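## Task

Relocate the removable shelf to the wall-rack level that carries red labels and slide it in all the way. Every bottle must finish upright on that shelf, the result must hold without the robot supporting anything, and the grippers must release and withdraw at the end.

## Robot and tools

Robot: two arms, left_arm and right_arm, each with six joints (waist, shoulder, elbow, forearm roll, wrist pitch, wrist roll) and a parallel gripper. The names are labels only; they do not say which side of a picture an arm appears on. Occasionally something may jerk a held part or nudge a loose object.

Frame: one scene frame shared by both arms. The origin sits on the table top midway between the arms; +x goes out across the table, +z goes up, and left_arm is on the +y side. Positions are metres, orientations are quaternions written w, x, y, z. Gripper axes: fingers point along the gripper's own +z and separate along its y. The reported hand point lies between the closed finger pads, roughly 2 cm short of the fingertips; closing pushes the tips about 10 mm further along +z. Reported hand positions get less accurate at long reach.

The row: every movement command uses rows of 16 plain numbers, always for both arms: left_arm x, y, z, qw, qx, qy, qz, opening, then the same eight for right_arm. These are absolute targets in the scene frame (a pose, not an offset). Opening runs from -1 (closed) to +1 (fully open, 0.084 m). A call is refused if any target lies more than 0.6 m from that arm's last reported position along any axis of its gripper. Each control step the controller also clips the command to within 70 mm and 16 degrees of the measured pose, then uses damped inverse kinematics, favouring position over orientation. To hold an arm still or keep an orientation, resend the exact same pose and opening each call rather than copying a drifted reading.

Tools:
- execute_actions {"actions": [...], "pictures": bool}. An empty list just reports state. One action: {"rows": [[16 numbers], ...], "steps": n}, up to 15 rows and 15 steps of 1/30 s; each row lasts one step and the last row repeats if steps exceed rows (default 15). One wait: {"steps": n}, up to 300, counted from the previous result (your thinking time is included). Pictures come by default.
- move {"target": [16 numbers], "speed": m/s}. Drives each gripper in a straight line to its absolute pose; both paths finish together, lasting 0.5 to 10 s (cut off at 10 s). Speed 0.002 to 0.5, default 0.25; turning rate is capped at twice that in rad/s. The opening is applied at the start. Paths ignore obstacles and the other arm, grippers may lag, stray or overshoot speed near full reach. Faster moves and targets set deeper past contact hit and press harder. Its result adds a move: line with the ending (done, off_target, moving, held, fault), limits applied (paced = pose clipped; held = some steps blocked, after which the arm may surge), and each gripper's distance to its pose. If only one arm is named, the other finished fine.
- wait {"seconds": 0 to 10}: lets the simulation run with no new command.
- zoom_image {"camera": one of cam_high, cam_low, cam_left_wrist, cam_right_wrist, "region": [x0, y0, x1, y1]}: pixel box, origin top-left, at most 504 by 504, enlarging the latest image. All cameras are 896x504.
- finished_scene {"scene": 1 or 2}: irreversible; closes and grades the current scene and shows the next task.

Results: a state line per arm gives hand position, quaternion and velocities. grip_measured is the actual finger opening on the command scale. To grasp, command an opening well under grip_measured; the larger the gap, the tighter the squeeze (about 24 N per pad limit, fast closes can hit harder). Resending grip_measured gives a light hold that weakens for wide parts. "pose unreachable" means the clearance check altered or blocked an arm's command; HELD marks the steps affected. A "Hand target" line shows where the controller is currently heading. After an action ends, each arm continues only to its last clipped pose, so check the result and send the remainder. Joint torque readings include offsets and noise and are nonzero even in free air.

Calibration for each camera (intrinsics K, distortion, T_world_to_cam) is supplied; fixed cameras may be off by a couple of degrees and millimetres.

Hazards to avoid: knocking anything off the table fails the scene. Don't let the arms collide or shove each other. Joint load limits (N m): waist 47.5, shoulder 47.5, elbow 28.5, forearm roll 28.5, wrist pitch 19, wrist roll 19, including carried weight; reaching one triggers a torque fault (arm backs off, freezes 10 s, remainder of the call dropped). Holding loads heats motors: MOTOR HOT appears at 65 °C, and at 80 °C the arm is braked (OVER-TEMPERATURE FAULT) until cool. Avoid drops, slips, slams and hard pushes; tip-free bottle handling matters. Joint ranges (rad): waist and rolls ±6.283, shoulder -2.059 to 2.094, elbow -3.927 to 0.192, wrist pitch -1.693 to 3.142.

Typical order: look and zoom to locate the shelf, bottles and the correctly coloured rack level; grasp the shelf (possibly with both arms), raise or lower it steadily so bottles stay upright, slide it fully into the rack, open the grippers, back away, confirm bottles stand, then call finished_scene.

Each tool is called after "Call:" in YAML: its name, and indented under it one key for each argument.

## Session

Call:
execute_actions:
  actions: []

Scene clock: 0.00 s of 6000.00 s.
left_arm: end_effector_position=(+0.3579, +0.3607, +0.2502) grip_measured=+1.00 end_effector_quat_wxyz=(-0.001, +0.998, -0.067, +0.000) end_effector_velocity=(-0.001, +0.000, -0.001) end_effector_angular_velocity=(+0.000, +0.003, +0.001) | right_arm: end_effector_position=(+0.4481, -0.2615, +0.2505) grip_measured=+1.00 end_effector_quat_wxyz=(+0.001, +0.998, +0.061, -0.000) end_effector_velocity=(+0.000, -0.000, -0.000) end_effector_angular_velocity=(+0.001, +0.001, -0.002)
Joint positions: left_arm=[-0.002 -0.267 -0.927  0.002  1.194  0.002  0.084] | right_arm=[-0.003 -0.266 -0.93  -0.001  1.196 -0.     0.084]
Joint velocities: left_arm=[ 0.001 -0.001  0.002  0.     0.001  0.    -0.   ] | right_arm=[-0.002  0.001 -0.001  0.001  0.001 -0.     0.   ]
Joint torques (N m, as the arm reports them, + toward a larger angle): no reading
Hand target (left_arm): +0.358, +0.361, +0.250; -0.001, +0.998, -0.067, +0.000
Hand target (right_arm): +0.448, -0.261, +0.251; +0.001, +0.998, +0.061, -0.000

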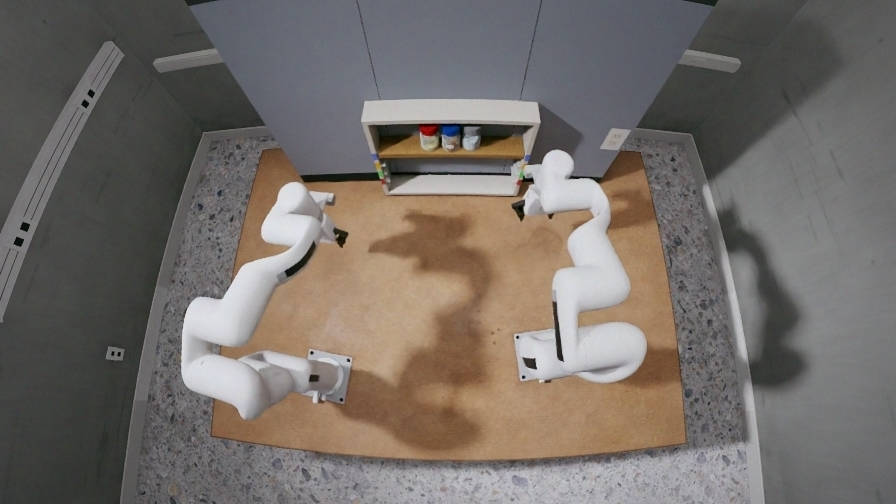

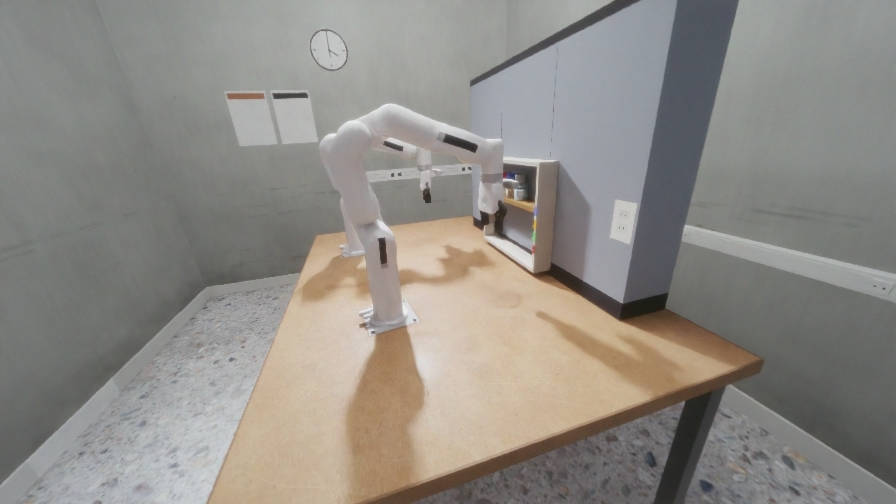

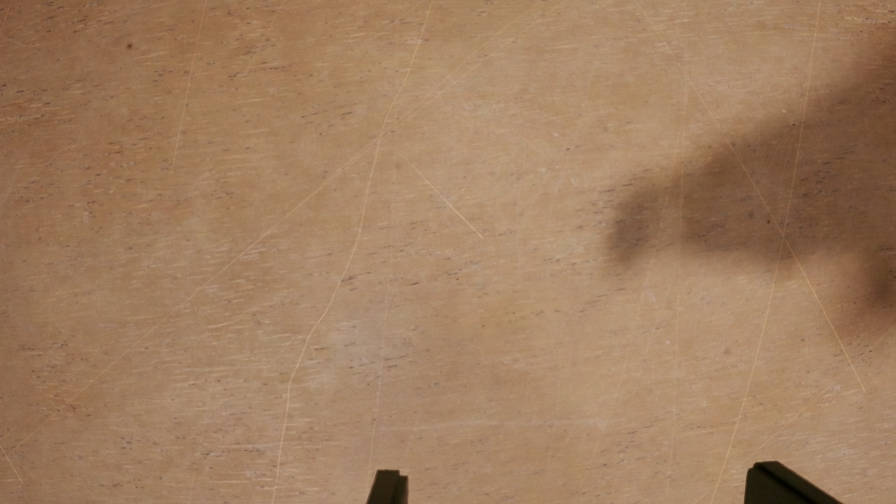

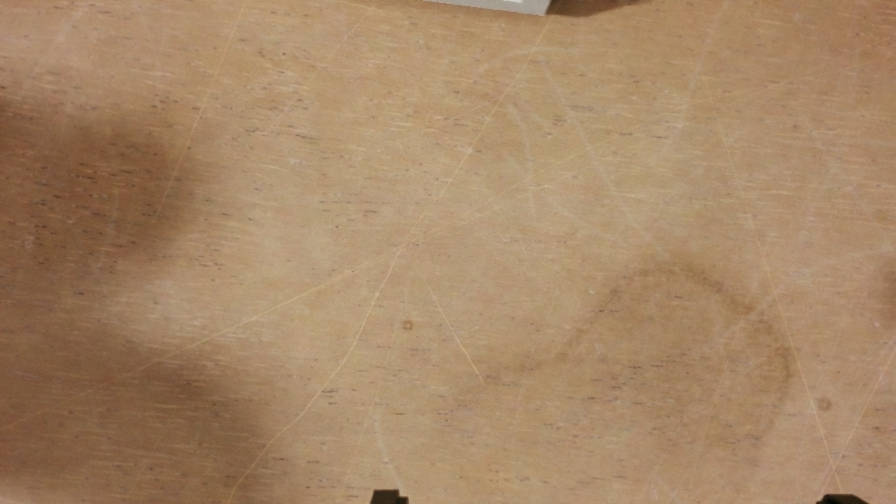

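Call:
move:
  target: [0.35, 0.20, 0.38, 0.7071, 0.7071, 0, 0, 0.0, 0.42, -0.12, 0.38, 0.7071, -0.7071, 0, 0, 0.0]
  speed: 0.45

Call:
move:
  target: [0.56, 0.165, 0.28, 0.5, 0.5, 0.5, 0.5, 0.0, 0.56, -0.17, 0.28, 0.5, -0.5, 0.5, -0.5, 0.0]
  speed: 0.45

Scene clock: 6.53 s of 6000.00 s.
left_arm: end_effector_position=(+0.3492, +0.1995, +0.3798) grip_measured=-0.01 end_effector_quat_wxyz=(+0.707, +0.707, -0.001, +0.001) end_effector_velocity=(-0.000, -0.002, -0.000) end_effector_angular_velocity=(-0.009, +0.002, -0.000) | right_arm: end_effector_position=(+0.4202, -0.1196, +0.3803) grip_measured=-0.01 end_effector_quat_wxyz=(+0.707, -0.707, -0.002, -0.000) end_effector_velocity=(-0.001, +0.001, -0.001) end_effector_angular_velocity=(+0.008, +0.001, +0.000)
Joint positions: left_arm=[ 0.247 -0.178 -0.782 -1.503  1.667  0.617  0.044] | right_arm=[-0.322 -0.226 -0.736  1.455  1.736 -0.62   0.044]
Joint velocities: left_arm=[-0.003  0.003  0.004 -0.008  0.002  0.004  0.   ] | right_arm=[ 0.002  0.002  0.005  0.006  0.002 -0.005 -0.   ]
Joint torques (N m, as the arm reports them, + toward a larger angle): left_arm=[ -1.13 -14.29 -17.52  -1.99   1.02  -0.15] | right_arm=[ -0.69 -15.07 -12.02   3.28   1.24  -0.27]
Hand target (left_arm): +0.349, +0.199, +0.380; +0.707, +0.707, -0.001, +0.001
Hand target (right_arm): +0.420, -0.119, +0.380; +0.708, -0.707, -0.002, -0.000
Off the commanded pose (left_arm): 0.001 m, 0 deg.
Off the commanded pose (right_arm): 0.001 m, 0 deg.
After step 90, 1.17 s passed at rest.
move: done
camera_calibration (this result's frames):
cam_left_wrist: T_world_to_cam=[[0.00643814, -0.00165156, 0.999978, -0.356528], [-0.999964, -0.00559732, 0.00642881, 0.417138], [0.00558658, -0.999983, -0.00168754, 0.33079], [0, 0, 0, 1]] pos_world=[0.41757, 0.332531, 0.354397]
cam_right_wrist: T_world_to_cam=[[0.015061, 0.0151276, -0.999772, 0.407795], [-0.99972, -0.0180436, -0.0153332, 0.491258], [-0.0182714, 0.999723, 0.0148516, 0.253155], [0, 0, 0, 1]] pos_world=[0.489604, -0.25039, 0.411475]

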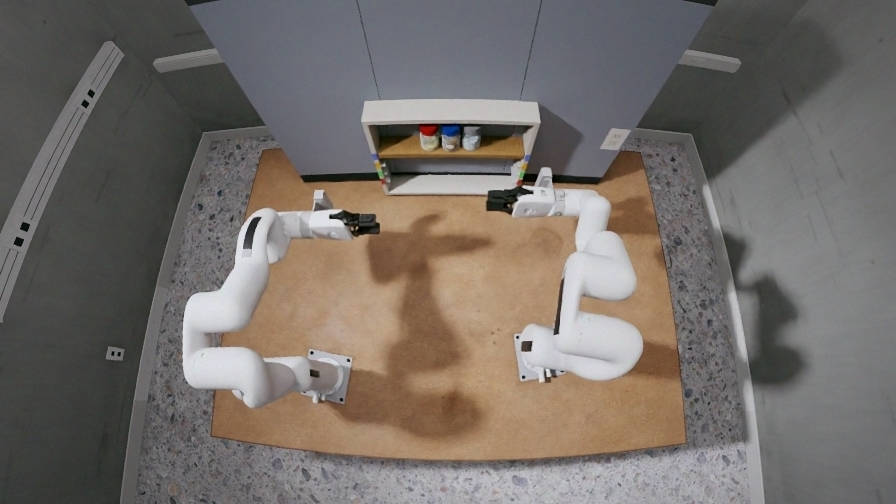

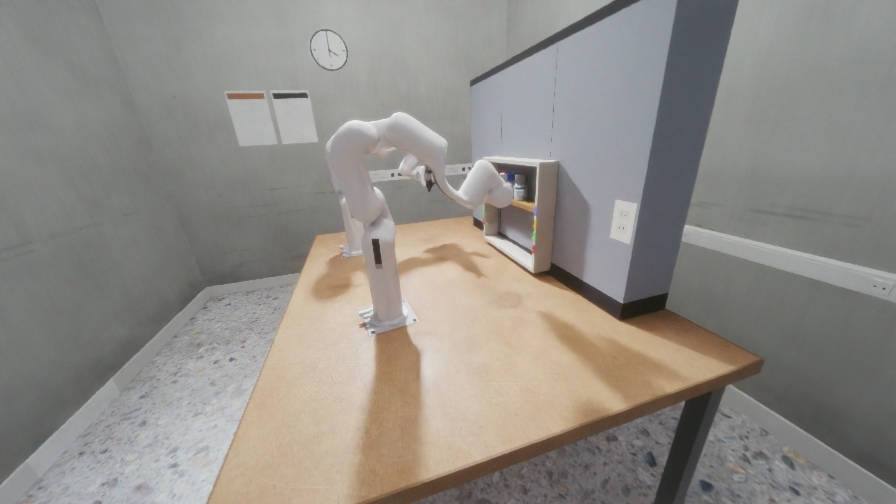

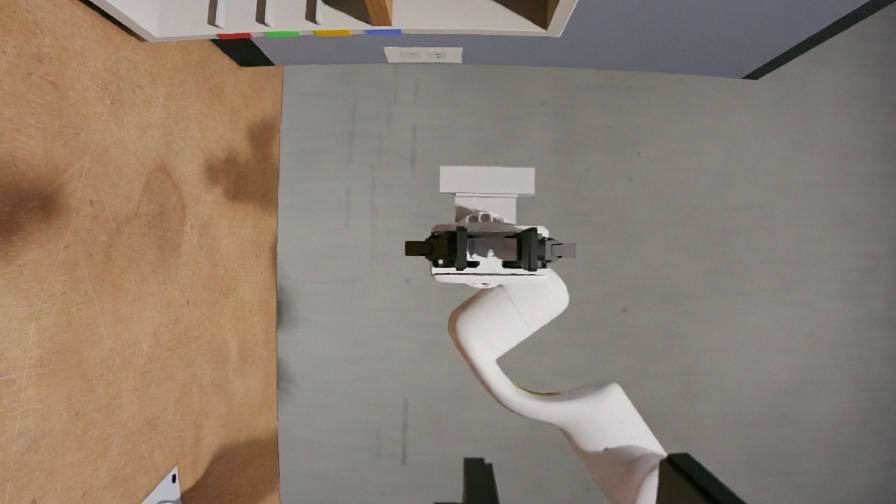

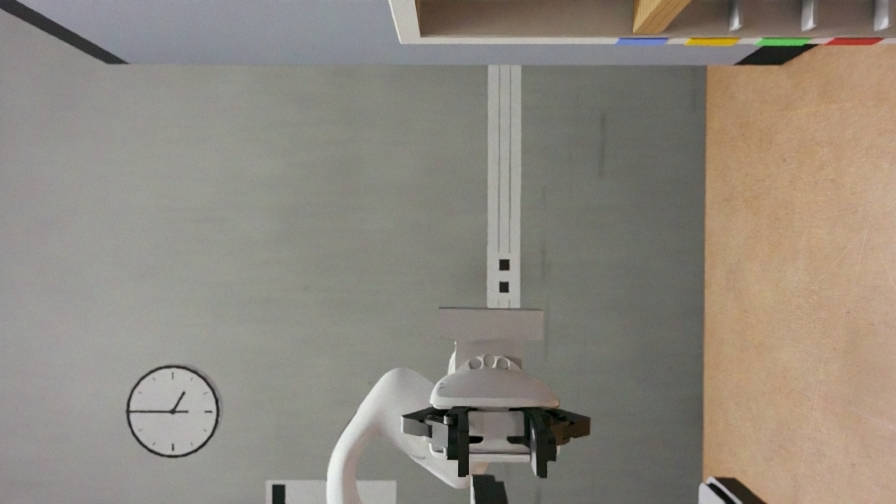

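Scene clock: 9.17 s of 6000.00 s.
left_arm: end_effector_position=(+0.5606, +0.1648, +0.2812) grip_measured=-0.01 end_effector_quat_wxyz=(+0.499, +0.500, +0.500, +0.500) end_effector_velocity=(+0.001, -0.000, +0.000) end_effector_angular_velocity=(-0.001, -0.002, +0.010) | right_arm: end_effector_position=(+0.5609, -0.1707, +0.2809) grip_measured=-0.01 end_effector_quat_wxyz=(+0.500, -0.499, +0.500, -0.501) end_effector_velocity=(+0.001, +0.001, +0.001) end_effector_angular_velocity=(+0.002, -0.005, -0.010)
Joint positions: left_arm=[-0.42   0.202 -0.99  -3.856  0.92   2.056  0.044] | right_arm=[ 0.291 -0.198 -0.528  3.675  0.921 -1.916  0.044]
Joint velocities: left_arm=[-0.004  0.006 -0.006 -0.014  0.008  0.008 -0.   ] | right_arm=[ 0.009  0.006 -0.003  0.02   0.013 -0.009 -0.   ]
Joint torques (N m, as the arm reports them, + toward a larger angle): left_arm=[ -1.22 -21.1  -17.05  -0.14   1.78  -0.28] | right_arm=[ -1.18 -14.75 -11.39   1.44   1.84  -0.34]
Hand target (left_arm): +0.561, +0.165, +0.281; +0.499, +0.500, +0.500, +0.501
Hand target (right_arm): +0.561, -0.171, +0.281; +0.500, -0.499, +0.500, -0.502
Off the commanded pose (left_arm): 0.001 m, 0 deg.
Off the commanded pose (right_arm): 0.001 m, 0 deg.
move: done; limits=paced
camera_calibration (this result's frames):
cam_left_wrist: T_world_to_cam=[[0.00168758, 0.00765655, 0.999969, -0.258182], [0.00465339, -0.99996, 0.00764862, 0.229301], [0.999988, 0.00464034, -0.00172314, -0.428336], [0, 0, 0, 1]] pos_world=[0.4277, 0.233256, 0.255682]
cam_right_wrist: T_world_to_cam=[[0.0171109, -0.0127384, -0.999772, 0.301129], [-0.013653, 0.999823, -0.0129727, 0.249494], [0.99976, 0.0138718, 0.016934, -0.431629], [0, 0, 0, 1]] pos_world=[0.429779, -0.239627, 0.311607]

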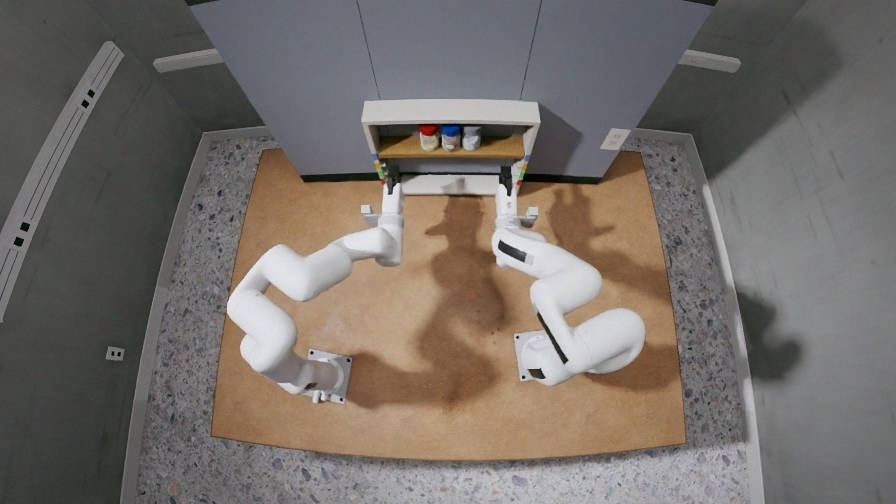

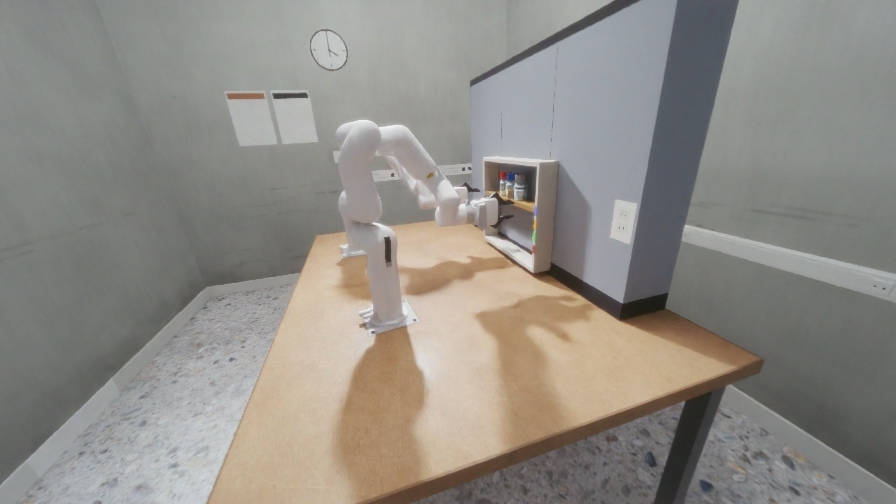

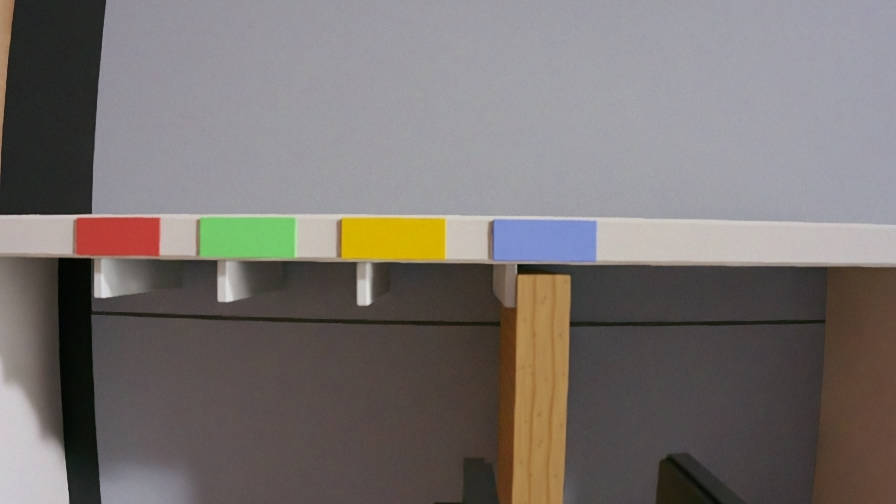

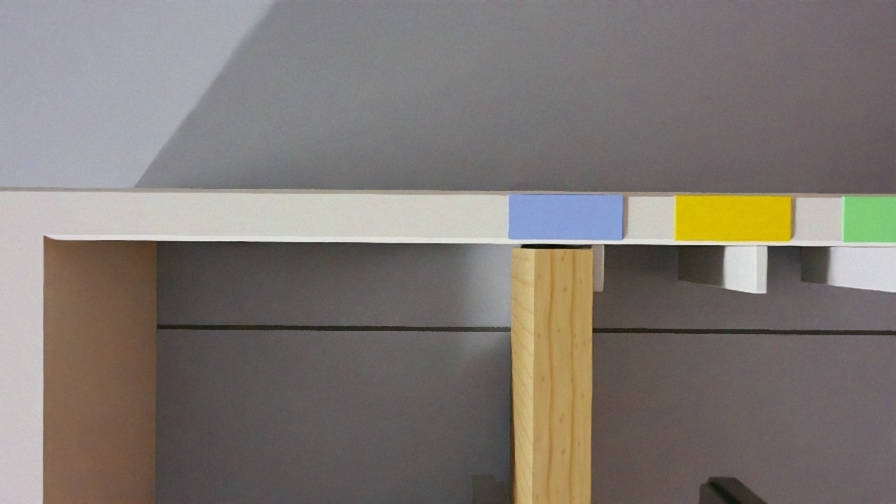

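Call:
move:
  target: [0.668, 0.165, 0.2805, 0.5, 0.5, 0.5, 0.5, -0.2, 0.671, -0.17, 0.2797, 0.5, -0.5, 0.5, -0.5, -0.2]
  speed: 0.12

Scene clock: 14.87 s of 6000.00 s.
left_arm: end_effector_position=(+0.6678, +0.1647, +0.2807) grip_measured=-0.21 end_effector_quat_wxyz=(+0.500, +0.500, +0.500, +0.500) end_effector_velocity=(+0.002, -0.000, +0.001) end_effector_angular_velocity=(-0.003, +0.000, +0.000) | right_arm: end_effector_position=(+0.6708, -0.1703, +0.2798) grip_measured=-0.22 end_effector_quat_wxyz=(+0.500, -0.500, +0.500, -0.500) end_effector_velocity=(+0.002, -0.000, -0.000) end_effector_angular_velocity=(+0.002, -0.001, -0.001)
Joint positions: left_arm=[-0.306  0.491 -1.412 -3.796  0.764  2.077  0.035] | right_arm=[ 0.185  0.132 -0.911  3.562  0.838 -1.862  0.035]
Joint velocities: left_arm=[ 0.001  0.006 -0.011 -0.002 -0.005  0.001 -0.   ] | right_arm=[-0.002  0.006 -0.007 -0.001 -0.001  0.002  0.   ]
Joint torques (N m, as the arm reports them, + toward a larger angle): left_arm=[ -0.98 -26.75 -18.1   -0.26   1.67  -0.19] | right_arm=[ -0.72 -23.15 -11.82   1.31   1.65  -0.26]
Hand target (left_arm): +0.668, +0.165, +0.281; +0.500, +0.500, +0.500, +0.500
Hand target (right_arm): +0.671, -0.170, +0.280; +0.500, -0.500, +0.500, -0.500
Off the commanded pose (left_arm): 0.000 m, 0 deg.
Off the commanded pose (right_arm): 0.000 m, 0 deg.
After step 90, 1.27 s passed at rest.
move: done
camera_calibration (this result's frames):
cam_left_wrist: T_world_to_cam=[[0.00124271, 0.00904204, 0.999958, -0.25786], [0.00460432, -0.999949, 0.00903623, 0.22836], [0.999989, 0.00459289, -0.00128427, -0.535576], [0, 0, 0, 1]] pos_world=[0.534839, 0.233139, 0.255098]
cam_right_wrist: T_world_to_cam=[[0.0146471, -0.0124848, -0.999815, 0.299877], [-0.0159423, 0.999792, -0.0127181, 0.252043], [0.999766, 0.0161257, 0.014445, -0.540384], [0, 0, 0, 1]] pos_world=[0.539883, -0.239533, 0.310833]

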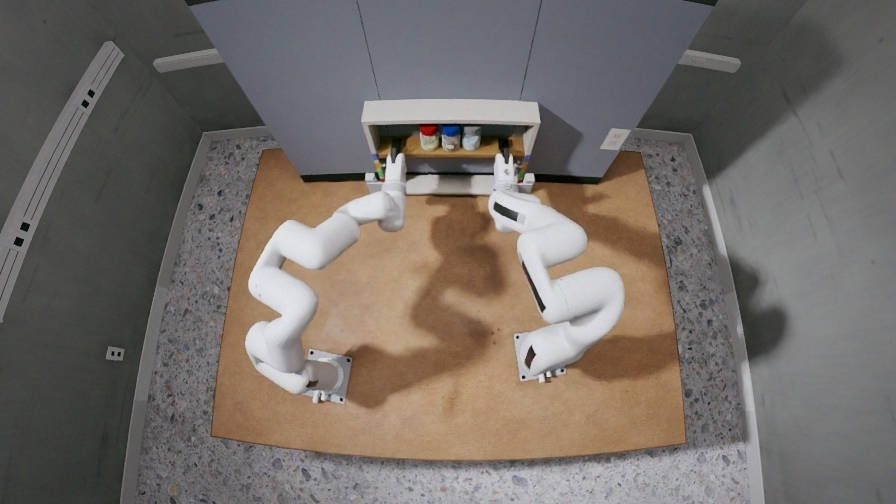

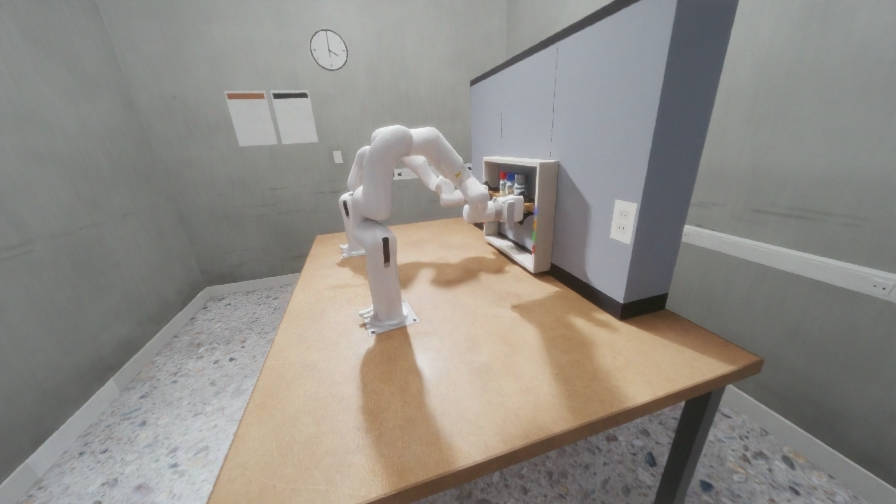

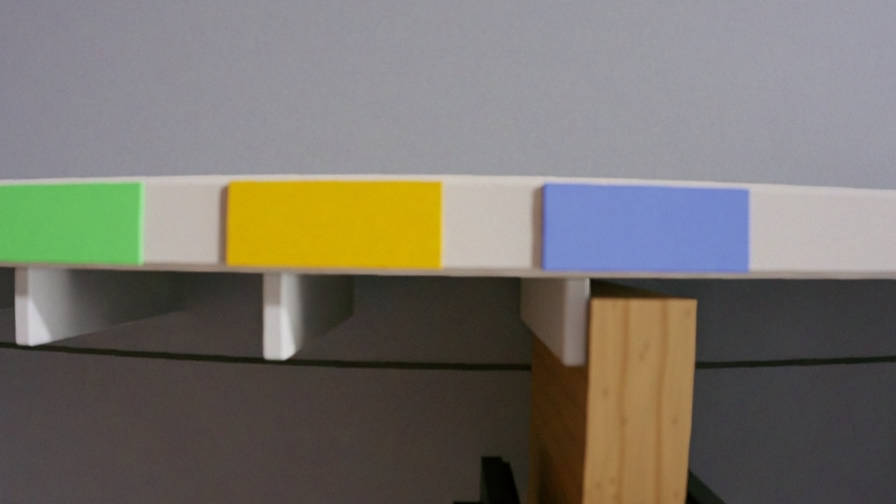

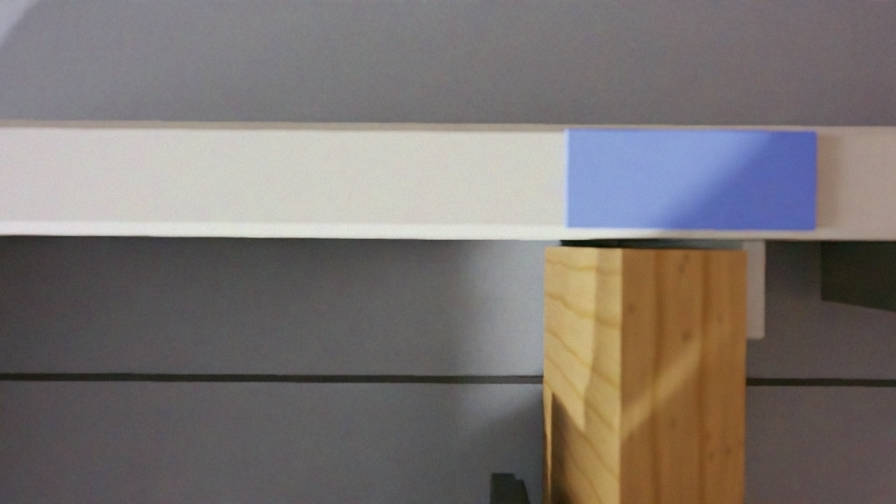

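Call:
execute_actions:
  actions:
    - {"rows": [[0.668, 0.165, 0.2805, 0.5, 0.5, 0.5, 0.5, -0.28, 0.671, -0.17, 0.2797, 0.5, -0.5, 0.5, -0.5, -0.28],[0.668, 0.165, 0.2805, 0.5, 0.5, 0.5, 0.5, -0.35, 0.671, -0.17, 0.2797, 0.5, -0.5, 0.5, -0.5, -0.35],[0.668, 0.165, 0.2805, 0.5, 0.5, 0.5, 0.5, -0.42, 0.671, -0.17, 0.2797, 0.5, -0.5, 0.5, -0.5, -0.42],[0.668, 0.165, 0.2805, 0.5, 0.5, 0.5, 0.5, -0.47, 0.671, -0.17, 0.2797, 0.5, -0.5, 0.5, -0.5, -0.47],[0.668, 0.165, 0.2805, 0.5, 0.5, 0.5, 0.5, -0.5, 0.671, -0.17, 0.2797, 0.5, -0.5, 0.5, -0.5, -0.5],[0.668, 0.165, 0.2805, 0.5, 0.5, 0.5, 0.5, -0.52, 0.671, -0.17, 0.2797, 0.5, -0.5, 0.5, -0.5, -0.52],[0.668, 0.165, 0.2805, 0.5, 0.5, 0.5, 0.5, -0.54, 0.671, -0.17, 0.2797, 0.5, -0.5, 0.5, -0.5, -0.54],[0.668, 0.165, 0.2805, 0.5, 0.5, 0.5, 0.5, -0.56, 0.671, -0.17, 0.2797, 0.5, -0.5, 0.5, -0.5, -0.56],[0.668, 0.165, 0.2805, 0.5, 0.5, 0.5, 0.5, -0.58, 0.671, -0.17, 0.2797, 0.5, -0.5, 0.5, -0.5, -0.58],[0.668, 0.165, 0.2805, 0.5, 0.5, 0.5, 0.5, -0.6, 0.671, -0.17, 0.2797, 0.5, -0.5, 0.5, -0.5, -0.6],[0.668, 0.165, 0.2805, 0.5, 0.5, 0.5, 0.5, -0.63, 0.671, -0.17, 0.2797, 0.5, -0.5, 0.5, -0.5, -0.63],[0.668, 0.165, 0.2805, 0.5, 0.5, 0.5, 0.5, -0.68, 0.671, -0.17, 0.2797, 0.5, -0.5, 0.5, -0.5, -0.68],[0.668, 0.165, 0.2805, 0.5, 0.5, 0.5, 0.5, -0.76, 0.671, -0.17, 0.2797, 0.5, -0.5, 0.5, -0.5, -0.76],[0.668, 0.165, 0.2805, 0.5, 0.5, 0.5, 0.5, -0.88, 0.671, -0.17, 0.2797, 0.5, -0.5, 0.5, -0.5, -0.88],[0.668, 0.165, 0.2805, 0.5, 0.5, 0.5, 0.5, -1, 0.671, -0.17, 0.2797, 0.5, -0.5, 0.5, -0.5, -1]], "steps": 15}
  pictures: false

Call:
move:
  target: [0.573, 0.1657, 0.2905, 0.5, 0.5, 0.5, 0.5, -1, 0.576, -0.1693, 0.2897, 0.5, -0.5, 0.5, -0.5, -1]
  speed: 0.06

Call:
move:
  target: [0.573, 0.1655, 0.136, 0.5, 0.5, 0.5, 0.5, -1, 0.576, -0.169, 0.1352, 0.5, -0.5, 0.5, -0.5, -1]
  speed: 0.08

Scene clock: 19.00 s of 6000.00 s.
left_arm: end_effector_position=(+0.6680, +0.1650, +0.2805) grip_measured=-0.60 end_effector_quat_wxyz=(+0.500, +0.500, +0.500, +0.500) end_effector_velocity=(+0.000, +0.001, +0.001) end_effector_angular_velocity=(-0.003, -0.001, +0.002) | right_arm: end_effector_position=(+0.6711, -0.1700, +0.2802) grip_measured=-0.60 end_effector_quat_wxyz=(+0.500, -0.500, +0.500, -0.500) end_effector_velocity=(-0.000, -0.000, -0.000) end_effector_angular_velocity=(-0.001, +0.001, +0.000)
Joint positions: left_arm=[-0.305  0.492 -1.413 -3.795  0.763  2.076  0.018] | right_arm=[ 0.186  0.133 -0.912  3.563  0.838 -1.862  0.018]
Joint velocities: left_arm=[ 0.001 -0.001  0.    -0.001  0.001 -0.001 -0.   ] | right_arm=[-0.     0.    -0.     0.    -0.001 -0.001 -0.   ]
Joint torques (N m, as the arm reports them, + toward a larger angle): left_arm=[ -1.27 -26.85 -18.27  -0.47   1.66  -0.21] | right_arm=[ -0.65 -22.19 -11.44   1.35   1.47  -0.28]
Hand target (left_arm): +0.668, +0.165, +0.281; +0.500, +0.500, +0.500, +0.500
Hand target (right_arm): +0.671, -0.170, +0.280; +0.500, -0.500, +0.500, -0.500
Off the commanded pose (left_arm): 0.000 m, 0 deg.
Off the commanded pose (right_arm): 0.000 m, 0 deg.
Steps of this call (steps 1 to 90: nothing new was sent; then 0.63 s passed at rest; steps 91 to 105: all 15 steps of this action). Readings (end_effector_position):
91: left_arm (+0.6680, +0.1648, +0.2806) | right_arm (+0.6710, -0.1703, +0.2798)
92: left_arm (+0.6680, +0.1648, +0.2806) | right_arm (+0.6710, -0.1703, +0.2798)
94: left_arm (+0.6680, +0.1649, +0.2806) | right_arm (+0.6710, -0.1702, +0.2797)
98: left_arm (+0.6680, +0.1650, +0.2805) | right_arm (+0.6710, -0.1700, +0.2797)
105: the state above

Scene clock: 21.27 s of 6000.00 s.
left_arm: end_effector_position=(+0.5731, +0.1658, +0.2903) grip_measured=-0.60 end_effector_quat_wxyz=(+0.500, +0.500, +0.500, +0.500) end_effector_velocity=(-0.002, +0.000, -0.001) end_effector_angular_velocity=(-0.000, +0.003, -0.000) | right_arm: end_effector_position=(+0.5762, -0.1690, +0.2896) grip_measured=-0.60 end_effector_quat_wxyz=(+0.500, -0.500, +0.500, -0.500) end_effector_velocity=(-0.001, +0.000, -0.000) end_effector_angular_velocity=(-0.002, -0.000, +0.000)
Joint positions: left_arm=[-0.4    0.215 -1.037 -3.85   0.886  2.067  0.018] | right_arm=[ 0.273 -0.17  -0.588  3.664  0.884 -1.921  0.018]
Joint velocities: left_arm=[-0.002 -0.005  0.007 -0.002  0.    -0.     0.   ] | right_arm=[ 0.002 -0.004  0.005  0.002  0.001 -0.003  0.   ]
Joint torques (N m, as the arm reports them, + toward a larger angle): left_arm=[ -0.87 -25.5  -21.41   0.07   3.24  -0.29] | right_arm=[ -1.24 -18.36 -13.06   1.05   2.66  -0.37]
Hand target (left_arm): +0.573, +0.166, +0.290; +0.500, +0.500, +0.500, +0.500
Hand target (right_arm): +0.576, -0.169, +0.290; +0.500, -0.500, +0.500, -0.500
Off the commanded pose (left_arm): 0.000 m, 0 deg.
Off the commanded pose (right_arm): 0.000 m, 0 deg.
move: done
camera_calibration (this result's frames):
cam_left_wrist: T_world_to_cam=[[0.00131431, 0.00956315, 0.999953, -0.267491], [0.00423647, -0.999945, 0.0095575, 0.22988], [0.99999, 0.00422371, -0.00135475, -0.440831], [0, 0, 0, 1]] pos_world=[0.440204, 0.234288, 0.264685]
cam_right_wrist: T_world_to_cam=[[0.0146283, -0.0120822, -0.99982, 0.311206], [-0.015727, 0.999801, -0.0123121, 0.249126], [0.999769, 0.0159043, 0.0144354, -0.446005], [0, 0, 0, 1]] pos_world=[0.445268, -0.238223, 0.320655]

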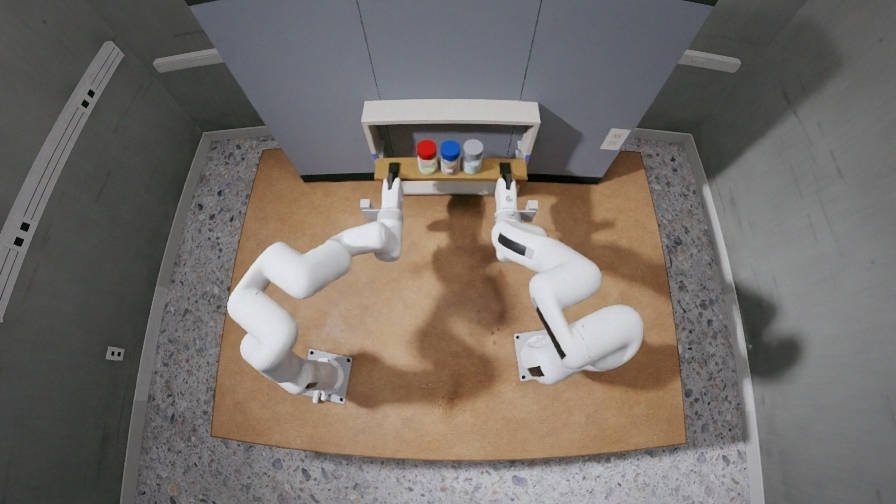

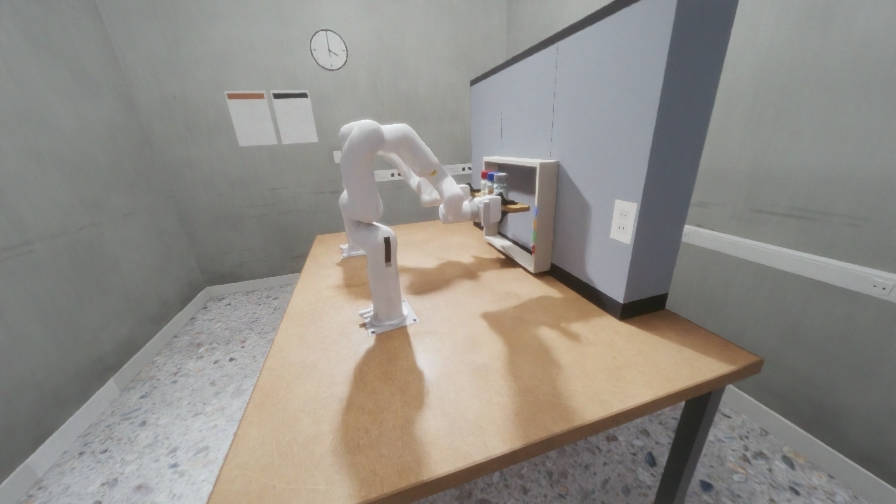

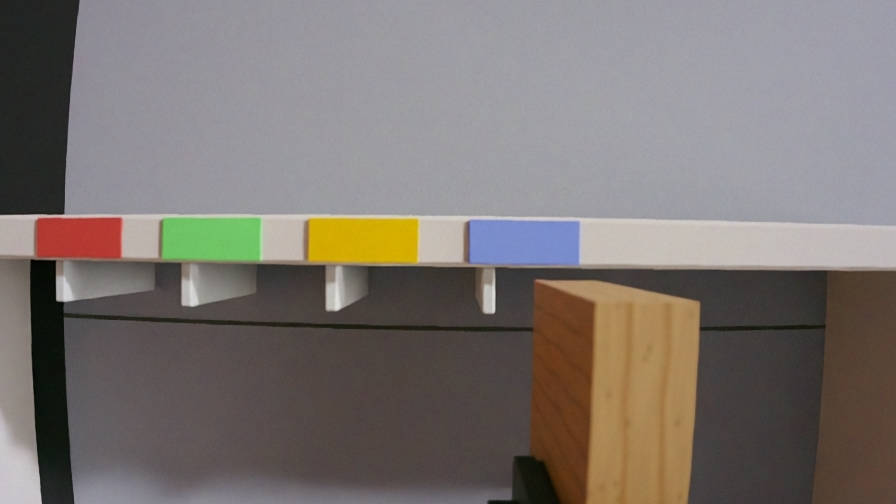

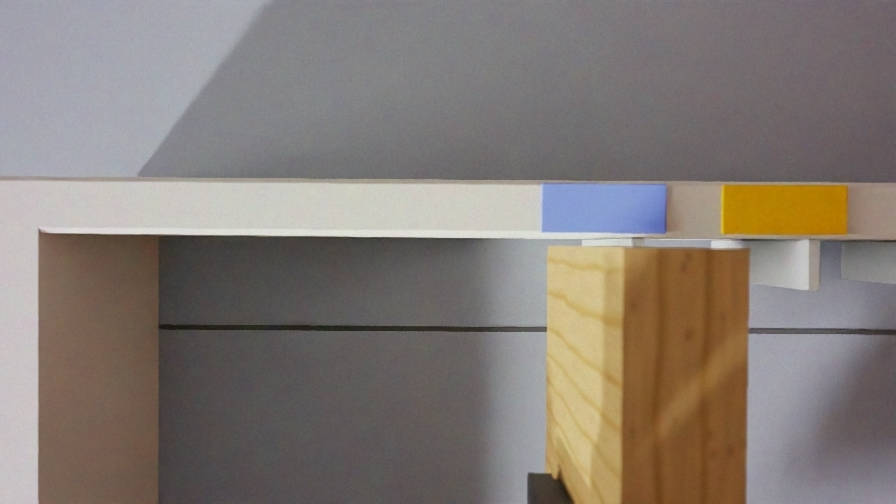

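Scene clock: 23.60 s of 6000.00 s.
left_arm: end_effector_position=(+0.5733, +0.1653, +0.1366) grip_measured=-0.60 end_effector_quat_wxyz=(+0.500, +0.500, +0.500, +0.500) end_effector_velocity=(+0.000, -0.000, -0.002) end_effector_angular_velocity=(-0.002, -0.001, -0.000) | right_arm: end_effector_position=(+0.5763, -0.1686, +0.1356) grip_measured=-0.60 end_effector_quat_wxyz=(+0.500, -0.500, +0.500, -0.500) end_effector_velocity=(-0.000, -0.000, -0.003) end_effector_angular_velocity=(+0.001, +0.001, -0.001)
Joint positions: left_arm=[-0.433  0.569 -1.049 -3.758  1.169  1.84   0.018] | right_arm=[ 0.325  0.314 -0.58   3.604  1.332 -1.687  0.018]
Joint velocities: left_arm=[ 0.     0.006 -0.002  0.001  0.003 -0.004  0.   ] | right_arm=[ 0.     0.012 -0.002  0.001  0.008  0.004 -0.   ]
Joint torques (N m, as the arm reports them, + toward a larger angle): left_arm=[  0.45 -27.91 -16.26  -0.4    3.55  -0.39] | right_arm=[ -2.96 -23.21  -8.57   1.57   2.98  -0.37]
Hand target (left_arm): +0.573, +0.165, +0.136; +0.500, +0.500, +0.500, +0.500
Hand target (right_arm): +0.576, -0.169, +0.135; +0.500, -0.500, +0.500, -0.500
Off the commanded pose (left_arm): 0.001 m, 0 deg.
Off the commanded pose (right_arm): 0.001 m, 0 deg.
move: done
camera_calibration (this result's frames):
cam_left_wrist: T_world_to_cam=[[0.00102867, 0.00999105, 0.99995, -0.113646], [0.00407034, -0.999942, 0.00998679, 0.230854], [0.999991, 0.00405987, -0.00106928, -0.4412], [0, 0, 0, 1]] pos_world=[0.440373, 0.233767, 0.110863]
cam_right_wrist: T_world_to_cam=[[0.0150426, -0.0115558, -0.99982, 0.156992], [-0.0165748, 0.999793, -0.0118049, 0.247293], [0.999749, 0.0167494, 0.014848, -0.443809], [0, 0, 0, 1]] pos_world=[0.445435, -0.237994, 0.166473]

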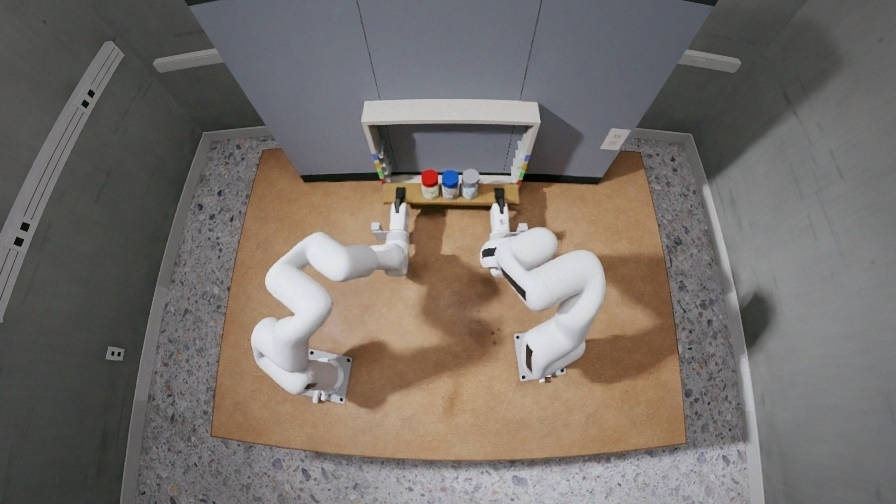

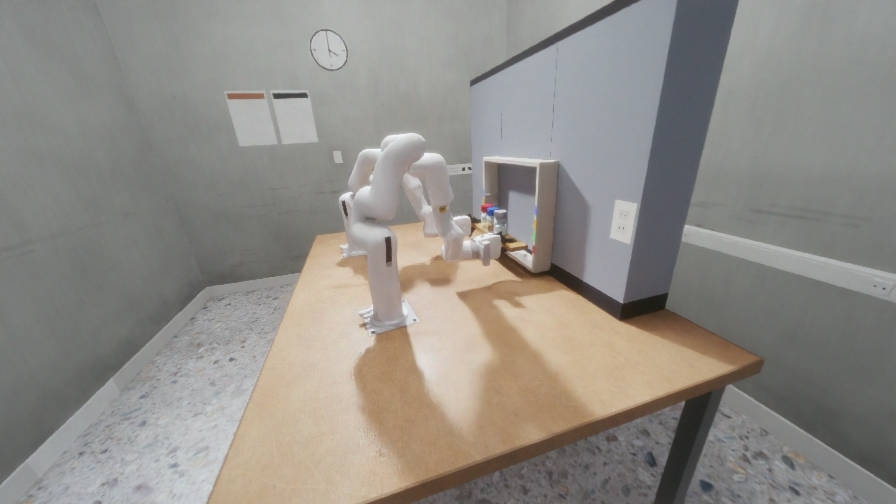

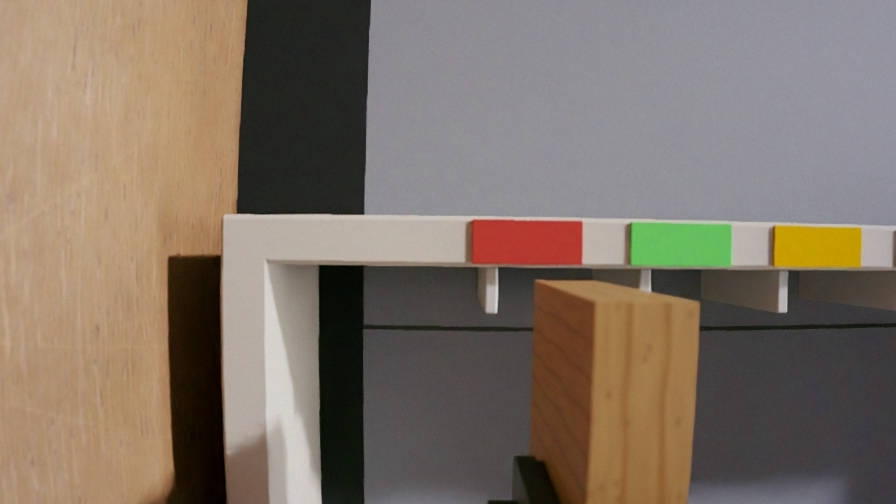

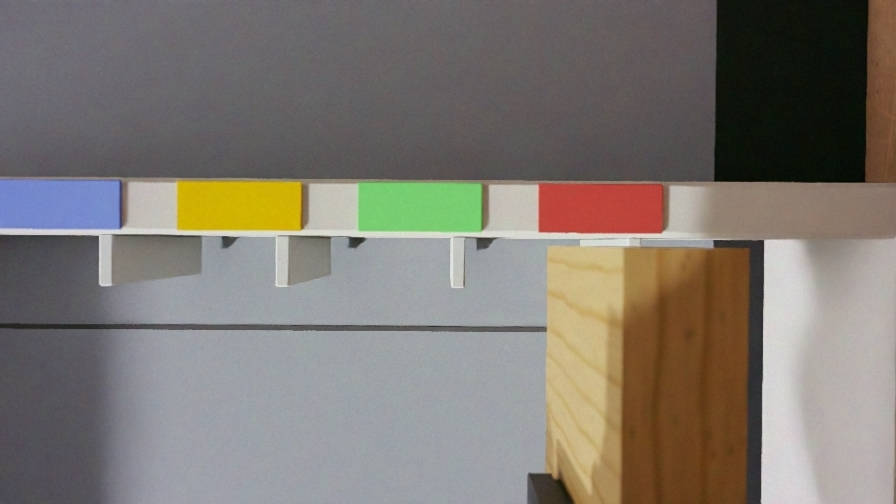

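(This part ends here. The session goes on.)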